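# Stand the bottle upright in the shelf's lower compartment

## Task

Put the bottle in the shelving unit's lower compartment standing upright with the cap on top, its entire base resting on that compartment's floor behind the front lip. It must stay that way on its own, not only because the robot holds it, and at the end the gripper must have released it and withdrawn.

## Robot and tools

Robot: one Kinova Gen3 arm with seven revolute joints and a two-pad parallel gripper (pads up to 50 mm apart). There is only this one arm. Three cameras, each 896x504: cam_head_left and cam_head_right are fixed and have calibration data; cam_wrist rides on the wrist and has no given pose.

Scene frame: origin on the table top straight below the arm's base, +z up, +x forward, +y to the left when facing along +x. The base itself may be slightly tilted relative to the table.

execute_actions takes "actions", a list holding zero or one item, plus an optional "pictures" boolean (images are included unless false). An empty list commands nothing and just reports the current state. A move item has "rows" (1 to 15 rows) and optional "steps" (1 to 15, default 15); each step lasts 1/30 s, one row is used per step, and if rows run out the last row keeps being used. A wait item has only "steps" (up to 300) and sends no command; it returns once that many steps have gone by since the previous result, with your writing time counted in. A refused call sends nothing.

Each row is one flat list of 10 numbers for the single arm, in this order: joint_1 (waist), joint_2 (shoulder), joint_3 (upper arm roll), joint_4 (elbow), joint_5 (forearm roll), joint_6 (wrist pitch), joint_7 (wrist roll), then gripper position, gripper force_limit, gripper speed. The seven joint values are absolute target angles in radians, in the same form as the Joint positions line, not offsets. Stated ranges: waist -6.283..6.283, shoulder -2.250..2.250, upper arm roll -6.283..6.283, elbow -2.580..2.580, forearm roll -6.283..6.283, wrist pitch -2.100..2.100, wrist roll -6.283..6.283. A call is refused if a target exceeds a stated end by over 0.013 rad and is also farther out than that joint's last reported angle. True ends can differ from stated ones by up to 0.013 rad either way; targets beyond the true end get clipped to it, and the result may then say "joint sent to its limit" (possibly referring to an earlier action still running). Absence of that line does not prove there is room left.

The last three numbers are scaled to [-1, 1]. position is an absolute opening command: +1 fully open (50 mm), about -0.65 where the pads meet, and -1 to grip, which closes until something blocks the fingers. force_limit sets per-pad force: about 20 N at -1, 102 N at 0, 185 N at +1 (actual grip may be up to ~17% more). speed sets how fast the gap changes: 20 mm/s at -1, 85 at 0, 150 at +1. Once the fingers stop, they stay put until position changes by at least 0.01; only then do new force_limit or speed values apply, so to soften a grip, open first and re-close. If grip force falls sharply or the object slips out, the fingers close again automatically, except after gripping at force_limit -1, where object_status keeps reading 2 even when the object is gone. Gripping an immovable object off centre weakens the grip over time, quickly at force_limit -1. Turning only joint_7 moves the point between the pads around a 25 mm radius circle.

Result lines: Joint positions (rad) and Joint velocities (rad/s) in column order. object_status: 0 moving, 1 blocked while opening, 2 blocked while closing (a real grip), 3 reached the commanded opening or pads met (usually nothing held, or a very thin object, or one slightly wider than the command). Any new position value resets it to 0 until the fingers settle. position_measured is in counts; opening in mm is roughly (250 - position_measured) x 0.202. "joint command not followed" means a clearance check altered or blocked targets on some steps (mounting blocks and posts count as the arm). HELD flags steps where your row was partly or wholly not sent. MOTOR HOT appears from 60 °C; at 75 °C an OVER-TEMPERATURE FAULT makes the arm brake weakly and sag until cooled. Holding loads heats motors, even while you are composing a reply.

Motion: joints are speed and acceleration limited and coordinated so they arrive together; reversing a command stops them together. Per step, each target is kept within 0.304 rad of the measured angle for joints 1-4 and 0.266 rad for joints 5-7, and all targets are pulled back if they would put the gripper more than 70 mm from where it is measured. After a big move the arm may not yet be at the target when the result arrives. The simulation runs on while you think; the arm keeps heading for your last row until it has nearly stopped moving or a step is HELD; after that, only a new action makes it travel further or press harder, though fingers already moving keep going.

zoom_image: "camera" (cam_head_left, cam_head_right or cam_wrist) and "region" [x0, y0, x1, y1] in pixels of that camera's latest image, origin top-left, at most 504x504; it returns a closer view and moves nothing. read_manual: optional "section" (only "licences"); returns licence texts and moves nothing. finished_scene: pass the current scene's number; this is final and reports whether the goal was met, which must hold steadily.

Cautions: contact torque reaching a joint's load limit (50.7 N m joints 1-4, 31.9 N m joints 5-7, held weight included) triggers a TORQUE FAULT: a 10 s halt and the rest of the call skipped. Held objects may be tugged briefly, so grip securely (check object_status 2). Avoid drops, slips, slamming, hard impacts and strong pushes, and never let anything leave the table. Prefer smooth, efficient motion. Finish by opening the gripper and moving the arm away so the bottle stands unsupported.

Each tool is called after "Call:" by a JSON object that holds its "name" and its "arguments".

## Session

Call:
{"name": "execute_actions", "arguments": {"actions": []}}

Scene clock: 0.00 s of 5800.00 s.
position_measured=3 object_status=3
Joint positions: [ 1.9    0.085  0.479  2.366 -1.19   1.351  0.346]
Joint velocities: [ 0.     0.001 -0.001 -0.     0.     0.    -0.001]
Motor temperatures (°C, as the motors report them): [21 23 22 23 31 27 28]

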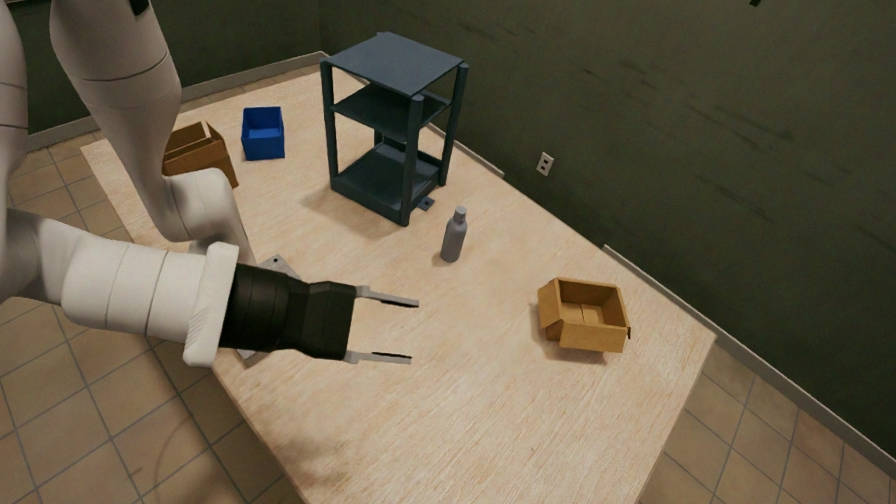

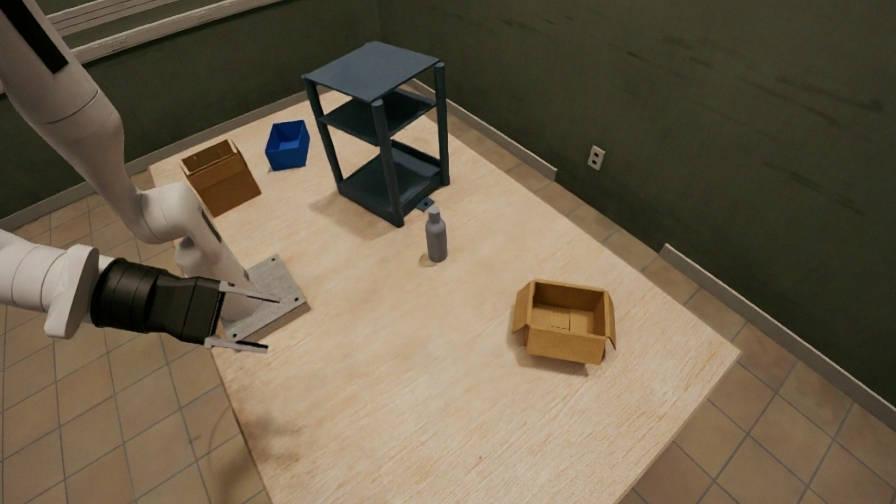

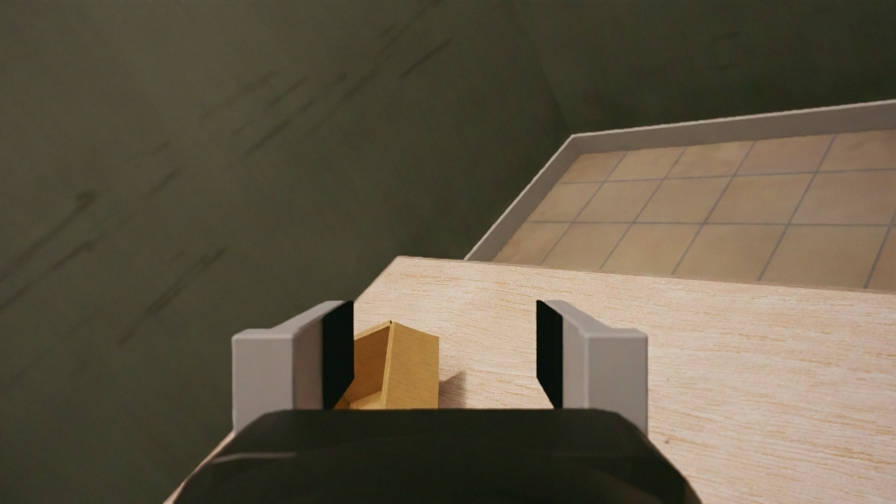

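Call:
{"name": "execute_actions", "arguments": {"actions": [{"rows":[[1.14,1.1,0,1.227,-0.999,1.813,1.213,1,-0.5,0]]}], "pictures": false}}

Call:
{"name": "execute_actions", "arguments": {"actions": [{"steps":60}], "pictures": false}}

Call:
{"name": "execute_actions", "arguments": {"actions": [{"rows":[[1.14,1.485,0,1.227,-0.999,1.813,1.213,1,-0.5,0]]}], "pictures": false}}

Call:
{"name": "execute_actions", "arguments": {"actions": [{"steps":20}]}}

Scene clock: 4.33 s of 5800.00 s.
position_measured=3 object_status=3
Joint positions: [ 1.618  0.367  0.215  2.09  -1.067  1.59   0.585]
Joint velocities: [-0.743  0.742 -0.607 -0.735  0.194  0.618  0.638]
Motor temperatures (°C, as the motors report them): [21 23 22 23 31 27 28]
Steps of this call (steps 1 to 90: nothing new was sent; then 0.83 s passed at rest; steps 91 to 105: all 15 steps of this action). Readings (joint positions | what the end effector reports):
91: [1.898 0.086 0.479 2.365 -1.190 1.352 0.347] | position_measured=3 object_status=3
92: [1.891 0.093 0.475 2.359 -1.186 1.357 0.351] | position_measured=3 object_status=3
94: [1.860 0.124 0.450 2.331 -1.170 1.379 0.374] | position_measured=3 object_status=3
98: [1.775 0.210 0.365 2.246 -1.123 1.454 0.448] | position_measured=3 object_status=3
105: the state above

Scene clock: 6.33 s of 5800.00 s.
position_measured=3 object_status=3
Joint positions: [ 1.14   1.1   -0.     1.227 -0.999  1.813  1.213]
Joint velocities: [ 0.001  0.001 -0.001  0.    -0.001  0.002 -0.   ]
Motor temperatures (°C, as the motors report them): [21 23 22 23 31 27 28]
Steps of this call (steps 1 to 45: the robot went on to your last target; steps 46 to 60: nothing new was sent). Readings (joint positions | what the end effector reports):
1: [1.593 0.392 0.195 2.065 -1.061 1.610 0.607] | position_measured=3 object_status=3
2: [1.566 0.419 0.176 2.038 -1.055 1.630 0.630] | position_measured=3 object_status=3
4: [1.509 0.476 0.140 1.981 -1.043 1.668 0.679] | position_measured=3 object_status=3
8: [1.384 0.602 0.082 1.855 -1.025 1.728 0.789] | position_measured=3 object_status=3
60: the state above
The arm was judged still, so your last target was given up. Only a new action makes it travel on or press farther. Fingers that are still opening or closing keep moving.

Scene clock: 6.83 s of 5800.00 s.
position_measured=3 object_status=3
Joint positions: [ 1.14   1.436  0.     1.227 -0.999  1.812  1.213]
Joint velocities: [-0.001  0.579  0.005  0.014  0.01  -0.007 -0.   ]
Motor temperatures (°C, as the motors report them): [21 23 22 23 31 27 28]
Steps of this call (steps 1 to 15: all 15 steps of this action). Readings (joint positions | what the end effector reports):
1: [1.140 1.101 -0.000 1.227 -0.999 1.813 1.213] | position_measured=3 object_status=3
2: [1.140 1.107 -0.000 1.226 -1.000 1.814 1.213] | position_measured=3 object_status=3
4: [1.140 1.136 -0.001 1.225 -1.000 1.814 1.213] | position_measured=3 object_status=3
8: [1.140 1.247 -0.000 1.226 -0.999 1.813 1.213] | position_measured=3 object_status=3
15: the state above

Scene clock: 7.50 s of 5800.00 s.
position_measured=3 object_status=3
Joint positions: [ 1.14   1.485  0.     1.227 -0.999  1.813  1.213]
Joint velocities: [ 0.    -0.     0.001  0.     0.002  0.002  0.   ]
Motor temperatures (°C, as the motors report them): [21 23 22 23 31 27 28]
Steps of this call (steps 1 to 20: the robot went on to your last target). Readings (joint positions | what the end effector reports):
1: [1.140 1.453 0.000 1.228 -0.998 1.812 1.213] | position_measured=3 object_status=3
2: [1.140 1.466 0.001 1.228 -0.998 1.812 1.213] | position_measured=3 object_status=3
4: [1.140 1.478 0.001 1.228 -0.998 1.812 1.213] | position_measured=3 object_status=3
8: [1.140 1.483 0.000 1.227 -0.999 1.813 1.213] | position_measured=3 object_status=3
20: the state above

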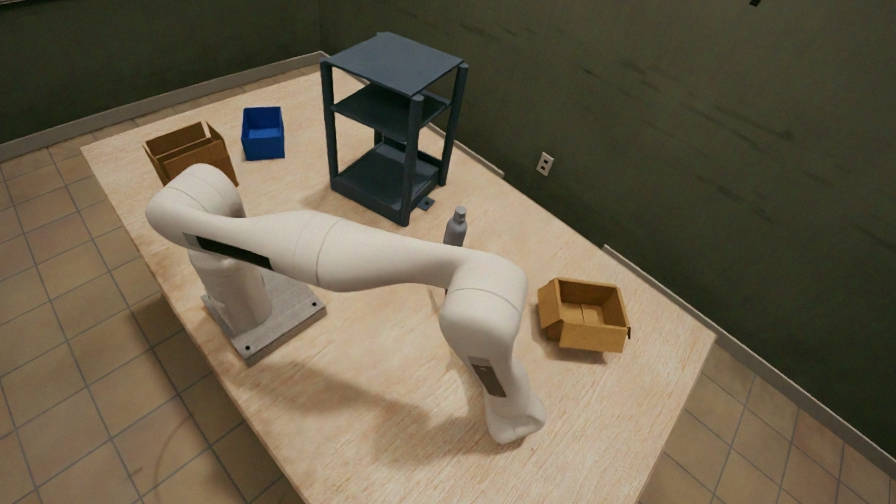

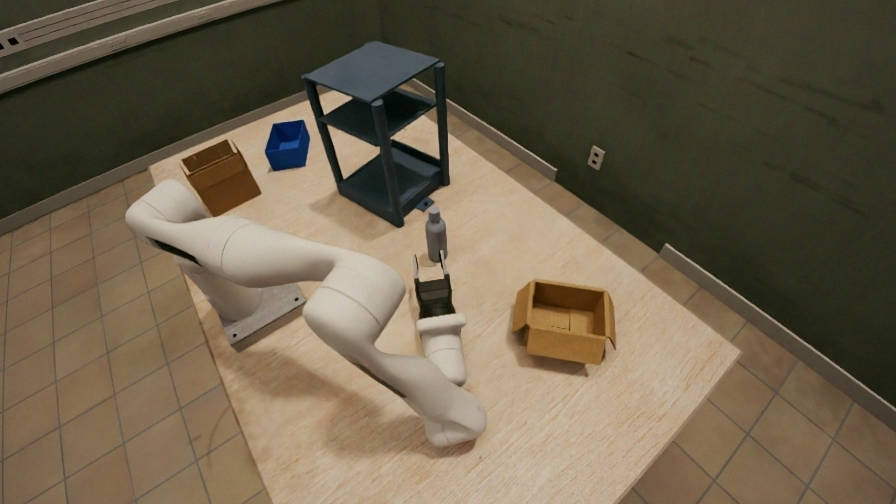

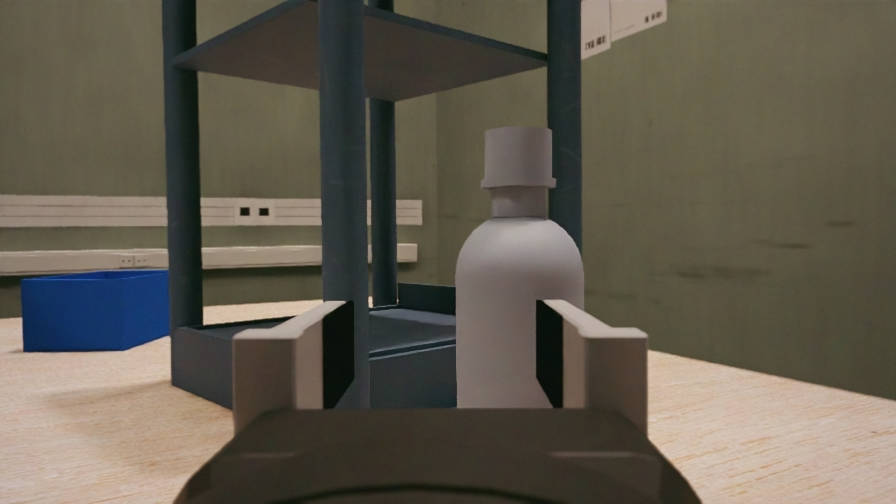

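Call:
{"name": "execute_actions", "arguments": {"actions": [{"rows":[[1.11,1.512,0,1.125,-1.044,1.843,1.143,1,-0.5,0]],"steps":12}], "pictures": false}}

Call:
{"name": "execute_actions", "arguments": {"actions": [{"rows":[[1.064,1.497,0,1.194,-1.079,1.8,1.18,1,-0.5,0]]}]}}

Scene clock: 10.20 s of 5800.00 s.
position_measured=3 object_status=3
Joint positions: [ 1.111  1.511 -0.     1.126 -1.044  1.843  1.143]
Joint velocities: [-0.007  0.012  0.004 -0.013  0.003  0.001 -0.004]
Motor temperatures (°C, as the motors report them): [21 23 22 23 31 27 28]
Steps of this call (steps 1 to 15: the robot went on to your last target; steps 16 to 69: nothing new was sent; steps 70 to 81: all 12 steps of this action). Readings (joint positions | what the end effector reports):
70: [1.140 1.485 0.000 1.226 -0.999 1.813 1.212] | position_measured=3 object_status=3
71: [1.138 1.487 0.000 1.220 -1.001 1.815 1.209] | position_measured=3 object_status=3
73: [1.129 1.496 0.001 1.193 -1.012 1.823 1.191] | position_measured=3 object_status=3
77: [1.113 1.509 -0.001 1.134 -1.041 1.840 1.148] | position_measured=3 object_status=3
81: the state above

Scene clock: 10.70 s of 5800.00 s.
position_measured=3 object_status=3
Joint positions: [ 1.064  1.497 -0.     1.194 -1.079  1.8    1.18 ]
Joint velocities: [-0.003 -0.001 -0.     0.001 -0.    -0.002 -0.   ]
Motor temperatures (°C, as the motors report them): [21 23 22 23 31 27 28]
Steps of this call (steps 1 to 15: all 15 steps of this action). Readings (joint positions | what the end effector reports):
1: [1.110 1.510 0.000 1.127 -1.044 1.842 1.144] | position_measured=3 object_status=3
2: [1.105 1.508 0.001 1.132 -1.047 1.838 1.147] | position_measured=3 object_status=3
4: [1.087 1.502 0.002 1.158 -1.060 1.822 1.161] | position_measured=3 object_status=3
8: [1.067 1.498 -0.001 1.191 -1.078 1.802 1.179] | position_measured=3 object_status=3
15: the state above

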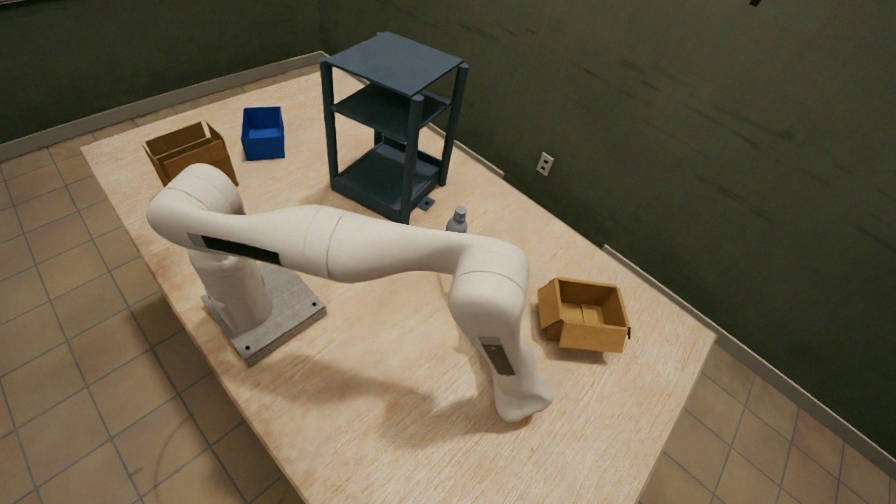

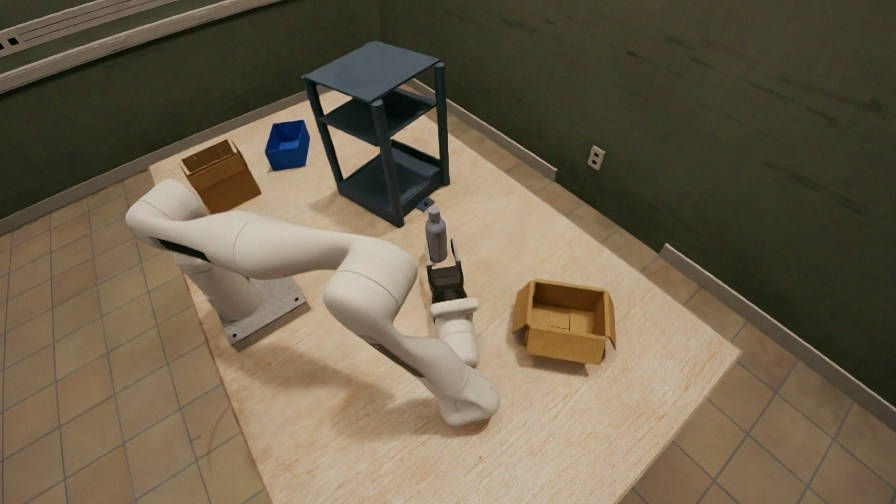

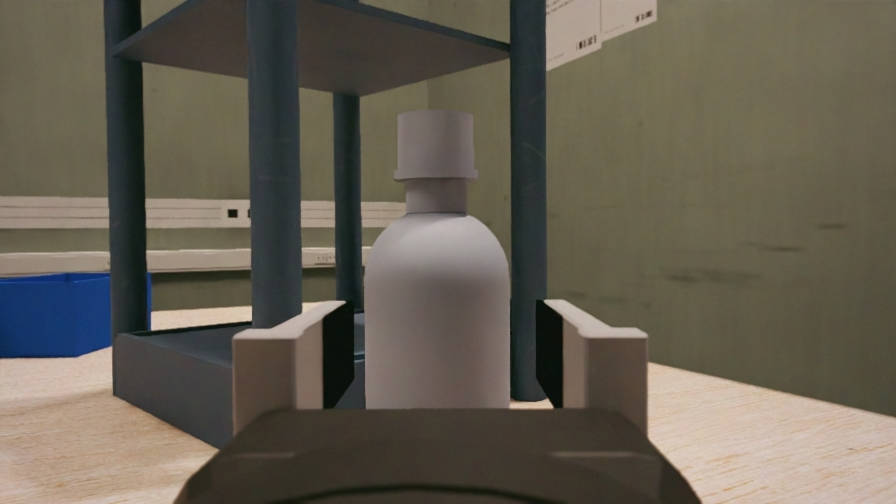

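Call:
{"name": "execute_actions", "arguments": {"actions": [{"rows":[[0.998,1.471,0,1.313,-1.125,1.731,1.246,1,-0.5,0]]}], "pictures": false}}

Call:
{"name": "execute_actions", "arguments": {"actions": [{"rows":[[0.998,1.471,0,1.313,-1.125,1.731,1.246,-1,-0.5,0]]}], "pictures": false}}

Call:
{"name": "execute_actions", "arguments": {"actions": [{"rows":[[0.998,1.3,0,1.47,-1.125,1.731,1.246,-1,-0.5,0]],"steps":13}], "pictures": false}}

Call:
{"name": "execute_actions", "arguments": {"actions": [{"rows":[[0.64,1.361,0,1.227,-1.167,1.809,1.067,-1,-0.5,0]]}], "pictures": false}}

Call:
{"name": "execute_actions", "arguments": {"actions": [{"steps":25}]}}

Scene clock: 14.23 s of 5800.00 s.
position_measured=3 object_status=3
Joint positions: [ 0.999  1.472 -0.     1.313 -1.125  1.731  1.246]
Joint velocities: [-0.007 -0.004  0.001  0.004 -0.003 -0.    -0.   ]
Motor temperatures (°C, as the motors report them): [21 23 22 23 31 27 28]
Steps of this call (steps 1 to 15: the robot went on to your last target; steps 16 to 90: nothing new was sent; then 0.03 s passed at rest; steps 91 to 105: all 15 steps of this action). Readings (joint positions | what the end effector reports):
91: [1.063 1.497 0.000 1.195 -1.079 1.799 1.180] | position_measured=3 object_status=3
92: [1.060 1.495 0.001 1.201 -1.081 1.796 1.183] | position_measured=3 object_status=3
94: [1.044 1.488 0.002 1.228 -1.092 1.781 1.198] | position_measured=3 object_status=3
98: [1.006 1.474 -0.001 1.299 -1.120 1.739 1.238] | position_measured=3 object_status=3
105: the state above

Scene clock: 14.73 s of 5800.00 s.
position_measured=17 object_status=2
Joint positions: [ 0.998  1.471  0.     1.313 -1.125  1.731  1.246]
Joint velocities: [ 0.001 -0.     0.003  0.     0.001 -0.001  0.   ]
Motor temperatures (°C, as the motors report them): [21 23 22 23 31 27 28]
Steps of this call (steps 1 to 15: all 15 steps of this action). Readings (joint positions | what the end effector reports):
1: [0.999 1.471 -0.000 1.313 -1.125 1.731 1.246] | position_measured=14 object_status=0
2: [0.998 1.471 0.000 1.313 -1.125 1.731 1.246] | position_measured=17 object_status=0
4: [0.998 1.471 0.000 1.313 -1.125 1.731 1.246] | position_measured=17 object_status=0
8: [0.998 1.471 0.000 1.313 -1.125 1.731 1.246] | position_measured=17 object_status=2
15: the state above

Scene clock: 15.17 s of 5800.00 s.
position_measured=17 object_status=2
Joint positions: [ 0.998  1.305 -0.     1.468 -1.125  1.731  1.246]
Joint velocities: [-0.    -0.038  0.008  0.033  0.005 -0.015  0.   ]
Motor temperatures (°C, as the motors report them): [21 23 22 23 31 27 28]
Steps of this call (steps 1 to 13: all 13 steps of this action). Readings (joint positions | what the end effector reports):
1: [0.998 1.470 0.000 1.314 -1.125 1.730 1.246] | position_measured=17 object_status=2
2: [0.998 1.463 0.001 1.320 -1.124 1.729 1.246] | position_measured=17 object_status=2
4: [0.998 1.434 0.001 1.345 -1.124 1.729 1.246] | position_measured=17 object_status=2
8: [0.998 1.339 -0.000 1.432 -1.126 1.732 1.246] | position_measured=17 object_status=2
13: the state above

Scene clock: 15.67 s of 5800.00 s.
position_measured=17 object_status=2
Joint positions: [ 0.672  1.356 -0.002  1.246 -1.164  1.803  1.081]
Joint velocities: [-0.445  0.063 -0.02  -0.297 -0.053  0.096 -0.225]
Motor temperatures (°C, as the motors report them): [21 24 22 23 31 27 28]
Steps of this call (steps 1 to 15: all 15 steps of this action). Readings (joint positions | what the end effector reports):
1: [0.996 1.304 0.000 1.468 -1.125 1.732 1.246] | position_measured=17 object_status=2
2: [0.990 1.305 0.002 1.464 -1.125 1.733 1.243] | position_measured=17 object_status=2
4: [0.960 1.310 0.003 1.444 -1.129 1.740 1.227] | position_measured=17 object_status=2
8: [0.848 1.329 0.002 1.363 -1.143 1.765 1.167] | position_measured=17 object_status=2
15: the state above

Scene clock: 16.50 s of 5800.00 s.
position_measured=17 object_status=2
Joint positions: [ 0.64   1.361 -0.     1.227 -1.167  1.809  1.067]
Joint velocities: [-0.001  0.001  0.     0.    -0.    -0.    -0.   ]
Motor temperatures (°C, as the motors report them): [21 24 22 23 31 27 28]
Steps of this call (steps 1 to 25: the robot went on to your last target). Readings (joint positions | what the end effector reports):
1: [0.660 1.357 -0.002 1.238 -1.166 1.805 1.074] | position_measured=17 object_status=2
2: [0.652 1.358 -0.003 1.233 -1.167 1.807 1.070] | position_measured=17 object_status=2
4: [0.646 1.359 -0.002 1.229 -1.167 1.809 1.068] | position_measured=17 object_status=2
8: [0.642 1.360 -0.000 1.227 -1.167 1.809 1.067] | position_measured=17 object_status=2
25: the state above

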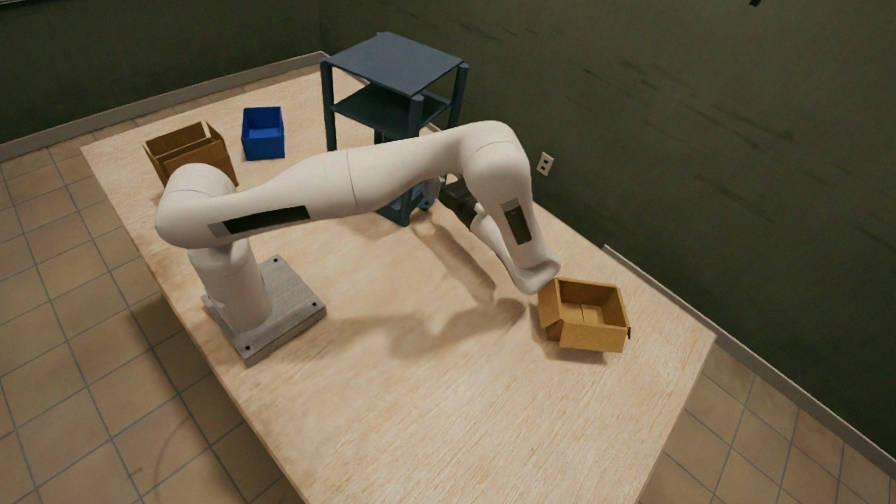

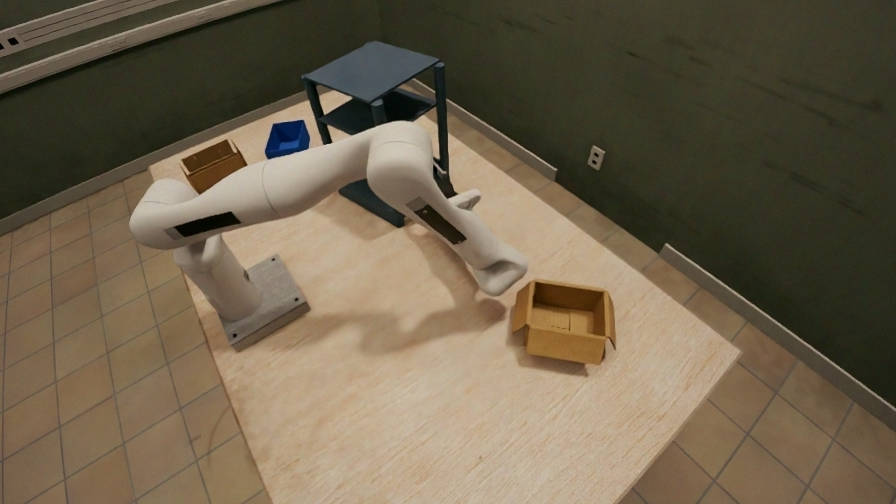

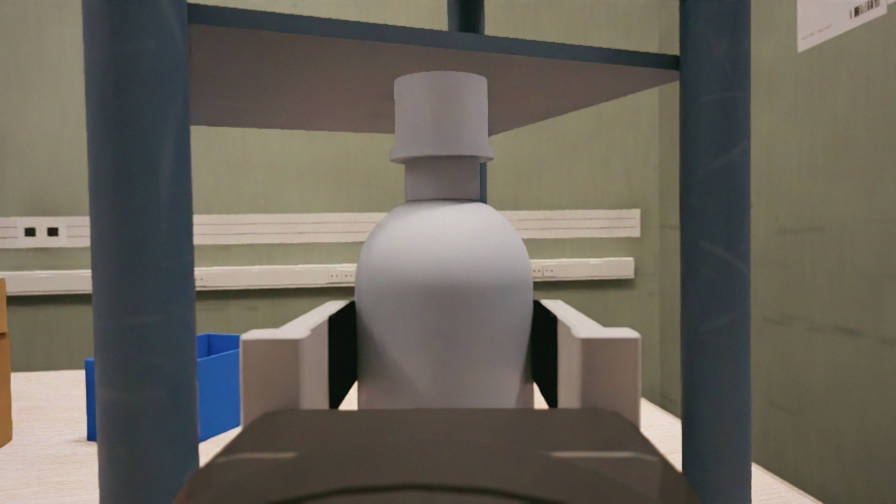

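Call:
{"name": "execute_actions", "arguments": {"actions": [{"rows":[[0.53,1.334,0,1.328,-1.256,1.738,1.119,-1,-0.5,0]],"steps":12}], "pictures": false}}

Call:
{"name": "execute_actions", "arguments": {"actions": [{"rows":[[0.442,1.315,0,1.402,-1.327,1.682,1.161,-1,-0.5,0]]}], "pictures": false}}

Call:
{"name": "execute_actions", "arguments": {"actions": [{"rows":[[0.442,1.365,0,1.352,-1.327,1.682,1.161,-1,-0.5,0]]}]}}

Scene clock: 18.40 s of 5800.00 s.
position_measured=17 object_status=2
Joint positions: [ 0.533  1.335 -0.001  1.327 -1.256  1.738  1.119]
Joint velocities: [-0.022 -0.01   0.019  0.016  0.    -0.007  0.004]
Motor temperatures (°C, as the motors report them): [21 24 22 23 31 27 28]
Steps of this call (steps 1 to 15: the robot went on to your last target; steps 16 to 45: nothing new was sent; steps 46 to 57: all 12 steps of this action). Readings (joint positions | what the end effector reports):
46: [0.639 1.361 0.000 1.228 -1.168 1.808 1.067] | position_measured=17 object_status=2
47: [0.633 1.359 0.002 1.233 -1.171 1.805 1.070] | position_measured=17 object_status=2
49: [0.604 1.351 0.004 1.258 -1.193 1.788 1.082] | position_measured=17 object_status=2
53: [0.541 1.337 -0.003 1.318 -1.248 1.745 1.114] | position_measured=17 object_status=2
57: the state above

Scene clock: 18.90 s of 5800.00 s.
position_measured=17 object_status=2
Joint positions: [ 0.443  1.315 -0.     1.402 -1.327  1.682  1.161]
Joint velocities: [-0.009 -0.004  0.     0.002  0.001 -0.002  0.001]
Motor temperatures (°C, as the motors report them): [21 24 22 23 31 27 28]
Steps of this call (steps 1 to 15: all 15 steps of this action). Readings (joint positions | what the end effector reports):
1: [0.531 1.335 0.000 1.328 -1.256 1.738 1.119] | position_measured=17 object_status=2
2: [0.524 1.333 0.002 1.333 -1.260 1.734 1.122] | position_measured=17 object_status=2
4: [0.494 1.325 0.003 1.357 -1.282 1.717 1.134] | position_measured=17 object_status=2
8: [0.448 1.317 -0.003 1.397 -1.323 1.685 1.159] | position_measured=17 object_status=2
15: the state above

Scene clock: 19.40 s of 5800.00 s.
position_measured=17 object_status=2
Joint positions: [ 0.442  1.365  0.     1.352 -1.327  1.682  1.161]
Joint velocities: [-0.001  0.004  0.001 -0.001  0.     0.003  0.001]
Motor temperatures (°C, as the motors report them): [21 24 22 23 31 27 28]
Steps of this call (steps 1 to 15: all 15 steps of this action). Readings (joint positions | what the end effector reports):
1: [0.443 1.317 -0.000 1.401 -1.327 1.682 1.161] | position_measured=17 object_status=2
2: [0.442 1.323 -0.001 1.395 -1.327 1.683 1.161] | position_measured=17 object_status=2
4: [0.442 1.346 -0.001 1.372 -1.327 1.682 1.161] | position_measured=17 object_status=2
8: [0.442 1.362 0.000 1.355 -1.327 1.682 1.161] | position_measured=17 object_status=2
15: the state above

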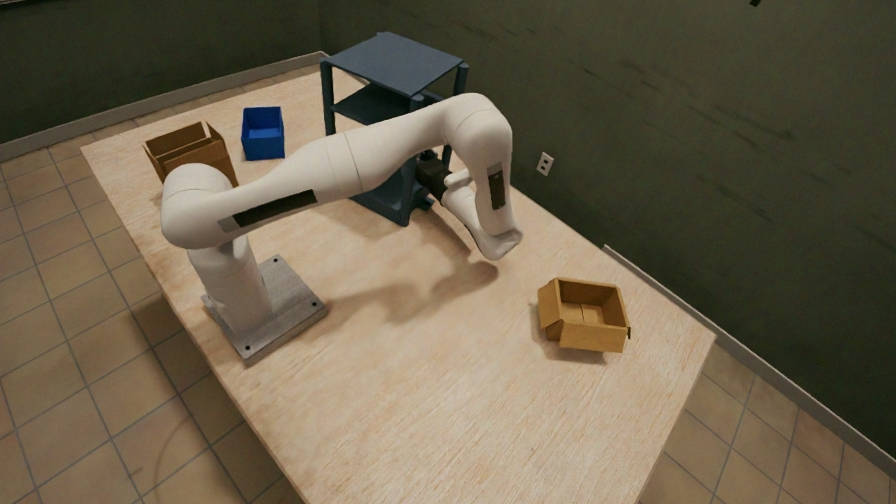

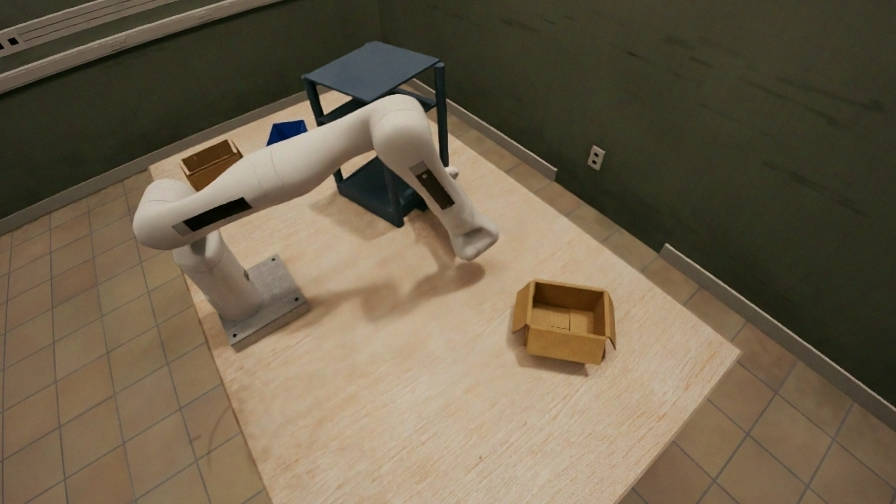

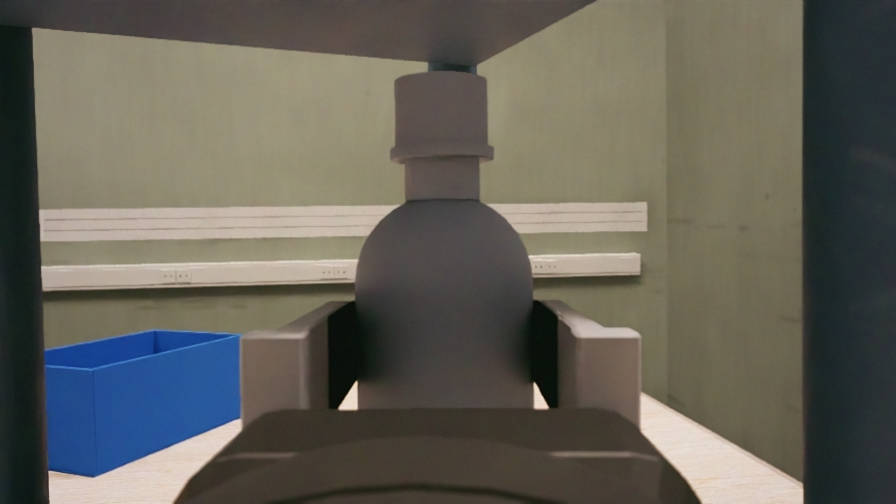

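Call:
{"name": "execute_actions", "arguments": {"actions": [{"rows":[[0.442,1.385,0,1.332,-1.327,1.682,1.161,-1,-0.5,0]],"steps":12}], "pictures": false}}

Call:
{"name": "execute_actions", "arguments": {"actions": [{"rows":[[0.442,1.4,0,1.317,-1.327,1.682,1.161,-1,-0.5,0]],"steps":12}], "pictures": false}}

Scene clock: 22.23 s of 5800.00 s.
position_measured=17 object_status=2
Joint positions: [ 0.442  1.382 -0.002  1.333 -1.327  1.686  1.161]
Joint velocities: [-0.     0.    -0.001 -0.001  0.     0.002  0.   ]
Motor temperatures (°C, as the motors report them): [21 24 22 23 31 27 28]
Steps of this call (steps 1 to 15: the robot went on to your last target; steps 16 to 73: nothing new was sent; steps 74 to 85: all 12 steps of this action). Readings (joint positions | what the end effector reports):
74: [0.442 1.366 -0.000 1.351 -1.327 1.682 1.161] | position_measured=17 object_status=2
75: [0.442 1.372 -0.000 1.345 -1.327 1.683 1.161] | position_measured=17 object_status=2
77: [0.442 1.380 -0.001 1.337 -1.327 1.685 1.161] | position_measured=17 object_status=2
81: [0.442 1.382 -0.002 1.333 -1.327 1.686 1.161] | position_measured=17 object_status=2
85: the state above

Scene clock: 22.63 s of 5800.00 s.
position_measured=17 object_status=2
Joint positions: [ 0.442  1.392 -0.006  1.319 -1.328  1.694  1.16 ]
Joint velocities: [ 0.001  0.    -0.    -0.001  0.     0.001 -0.001]
Motor temperatures (°C, as the motors report them): [21 24 22 23 31 27 28]
Steps of this call (steps 1 to 12: all 12 steps of this action). Readings (joint positions | what the end effector reports):
1: [0.442 1.383 -0.002 1.332 -1.327 1.687 1.161] | position_measured=17 object_status=2
2: [0.442 1.387 -0.004 1.327 -1.328 1.690 1.161] | position_measured=17 object_status=2
4: [0.442 1.391 -0.005 1.322 -1.328 1.693 1.160] | position_measured=17 object_status=2
8: [0.442 1.392 -0.006 1.319 -1.328 1.693 1.160] | position_measured=17 object_status=2
12: the state above

Call:
{"name": "execute_actions", "arguments": {"actions": [{"rows":[[0.442,1.378,0,1.339,-1.327,1.682,1.161,-1,-0.5,0]],"steps":8}], "pictures": false}}

Call:
{"name": "execute_actions", "arguments": {"actions": [{"rows":[[0.442,1.375,0,1.342,-1.327,1.682,1.161,1,-0.5,0]],"steps":8}], "pictures": false}}

Call:
{"name": "execute_actions", "arguments": {"actions": [{"rows":[[0.53,1.39,0,1.272,-1.256,1.738,1.119,1,-0.5,0]],"steps":12}], "pictures": false}}

Call:
{"name": "execute_actions", "arguments": {"actions": [{"rows":[[0.64,1.361,0,1.227,-1.167,1.809,1.067,1,-0.5,0]]}], "pictures": false}}

Call:
{"name": "execute_actions", "arguments": {"actions": [{"rows":[[0.998,1.3,0,1.47,-1.125,1.731,1.246,1,-0.5,0]]}]}}

Scene clock: 24.90 s of 5800.00 s.
position_measured=17 object_status=2
Joint positions: [ 0.442  1.378 -0.001  1.338 -1.328  1.683  1.161]
Joint velocities: [ 0.001 -0.004  0.     0.011  0.001 -0.002  0.   ]
Motor temperatures (°C, as the motors report them): [21 24 22 23 31 27 28]
Steps of this call (steps 1 to 15: the robot went on to your last target; steps 16 to 60: nothing new was sent; steps 61 to 68: all 8 steps of this action). Readings (joint positions | what the end effector reports):
61: [0.442 1.391 -0.006 1.320 -1.328 1.693 1.160] | position_measured=17 object_status=2
62: [0.442 1.386 -0.004 1.325 -1.327 1.689 1.160] | position_measured=17 object_status=2
64: [0.442 1.379 -0.001 1.334 -1.327 1.684 1.161] | position_measured=17 object_status=2
68: the state above

Scene clock: 25.17 s of 5800.00 s.
position_measured=3 object_status=0
Joint positions: [ 0.442  1.375  0.     1.342 -1.327  1.682  1.161]
Joint velocities: [ 0.     0.001 -0.     0.002 -0.     0.001 -0.001]
Motor temperatures (°C, as the motors report them): [21 24 22 23 31 27 28]
Steps of this call (steps 1 to 8: all 8 steps of this action). Readings (joint positions | what the end effector reports):
1: [0.442 1.377 -0.000 1.339 -1.328 1.682 1.161] | position_measured=6 object_status=0
2: [0.442 1.376 -0.000 1.340 -1.327 1.682 1.161] | position_measured=3 object_status=0
4: [0.442 1.375 -0.000 1.341 -1.327 1.682 1.161] | position_measured=3 object_status=0
8: the state above

Scene clock: 25.57 s of 5800.00 s.
position_measured=3 object_status=3
Joint positions: [ 0.528  1.389  0.     1.273 -1.256  1.738  1.119]
Joint velocities: [ 0.019  0.006 -0.01  -0.009  0.005  0.004 -0.002]
Motor temperatures (°C, as the motors report them): [21 24 22 23 31 27 28]
Steps of this call (steps 1 to 12: all 12 steps of this action). Readings (joint positions | what the end effector reports):
1: [0.444 1.375 -0.000 1.341 -1.327 1.682 1.161] | position_measured=3 object_status=0
2: [0.450 1.377 -0.002 1.337 -1.322 1.686 1.158] | position_measured=3 object_status=0
4: [0.479 1.382 -0.003 1.316 -1.301 1.703 1.146] | position_measured=3 object_status=3
8: [0.524 1.388 0.002 1.277 -1.260 1.735 1.121] | position_measured=3 object_status=3
12: the state above

Scene clock: 26.07 s of 5800.00 s.
position_measured=3 object_status=3
Joint positions: [ 0.639  1.361  0.     1.227 -1.167  1.809  1.067]
Joint velocities: [ 0.01  -0.002 -0.001 -0.001  0.     0.002 -0.   ]
Motor temperatures (°C, as the motors report them): [21 24 22 23 31 27 28]
Steps of this call (steps 1 to 15: all 15 steps of this action). Readings (joint positions | what the end effector reports):
1: [0.530 1.389 -0.000 1.272 -1.255 1.738 1.119] | position_measured=3 object_status=3
2: [0.537 1.387 -0.002 1.270 -1.251 1.741 1.116] | position_measured=3 object_status=3
4: [0.566 1.379 -0.003 1.258 -1.230 1.759 1.104] | position_measured=3 object_status=3
8: [0.629 1.363 0.002 1.231 -1.175 1.803 1.072] | position_measured=3 object_status=3
15: the state above

Scene clock: 26.57 s of 5800.00 s.
position_measured=3 object_status=3
Joint positions: [ 0.967  1.305  0.002  1.451 -1.128  1.737  1.233]
Joint velocities: [ 0.433 -0.065  0.012  0.297  0.059 -0.09   0.219]
Motor temperatures (°C, as the motors report them): [21 24 22 23 31 27 28]
Steps of this call (steps 1 to 15: all 15 steps of this action). Readings (joint positions | what the end effector reports):
1: [0.641 1.361 -0.000 1.228 -1.167 1.808 1.068] | position_measured=3 object_status=3
2: [0.647 1.359 -0.002 1.233 -1.167 1.806 1.072] | position_measured=3 object_status=3
4: [0.677 1.353 -0.003 1.255 -1.163 1.797 1.089] | position_measured=3 object_status=3
8: [0.789 1.333 -0.001 1.333 -1.149 1.772 1.147] | position_measured=3 object_status=3
15: the state above

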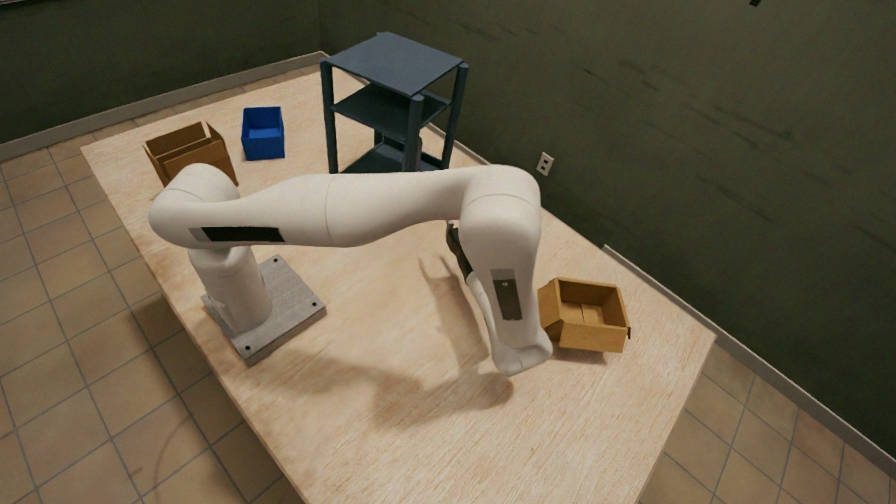

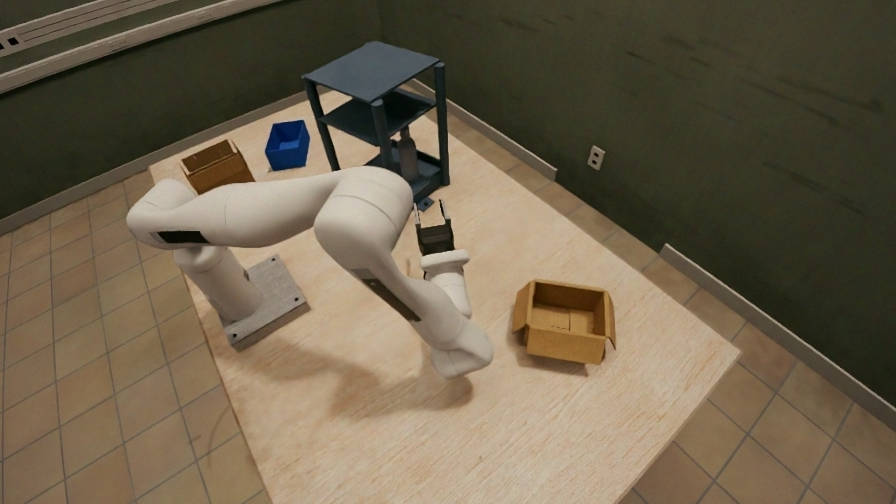

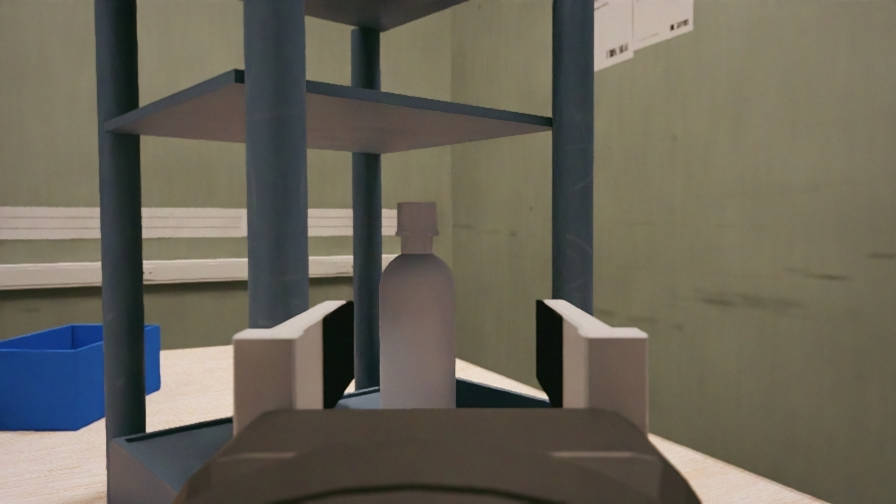

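Call:
{"name": "finished_scene", "arguments": {"scene": 2}}

The scene is finished: the task was done.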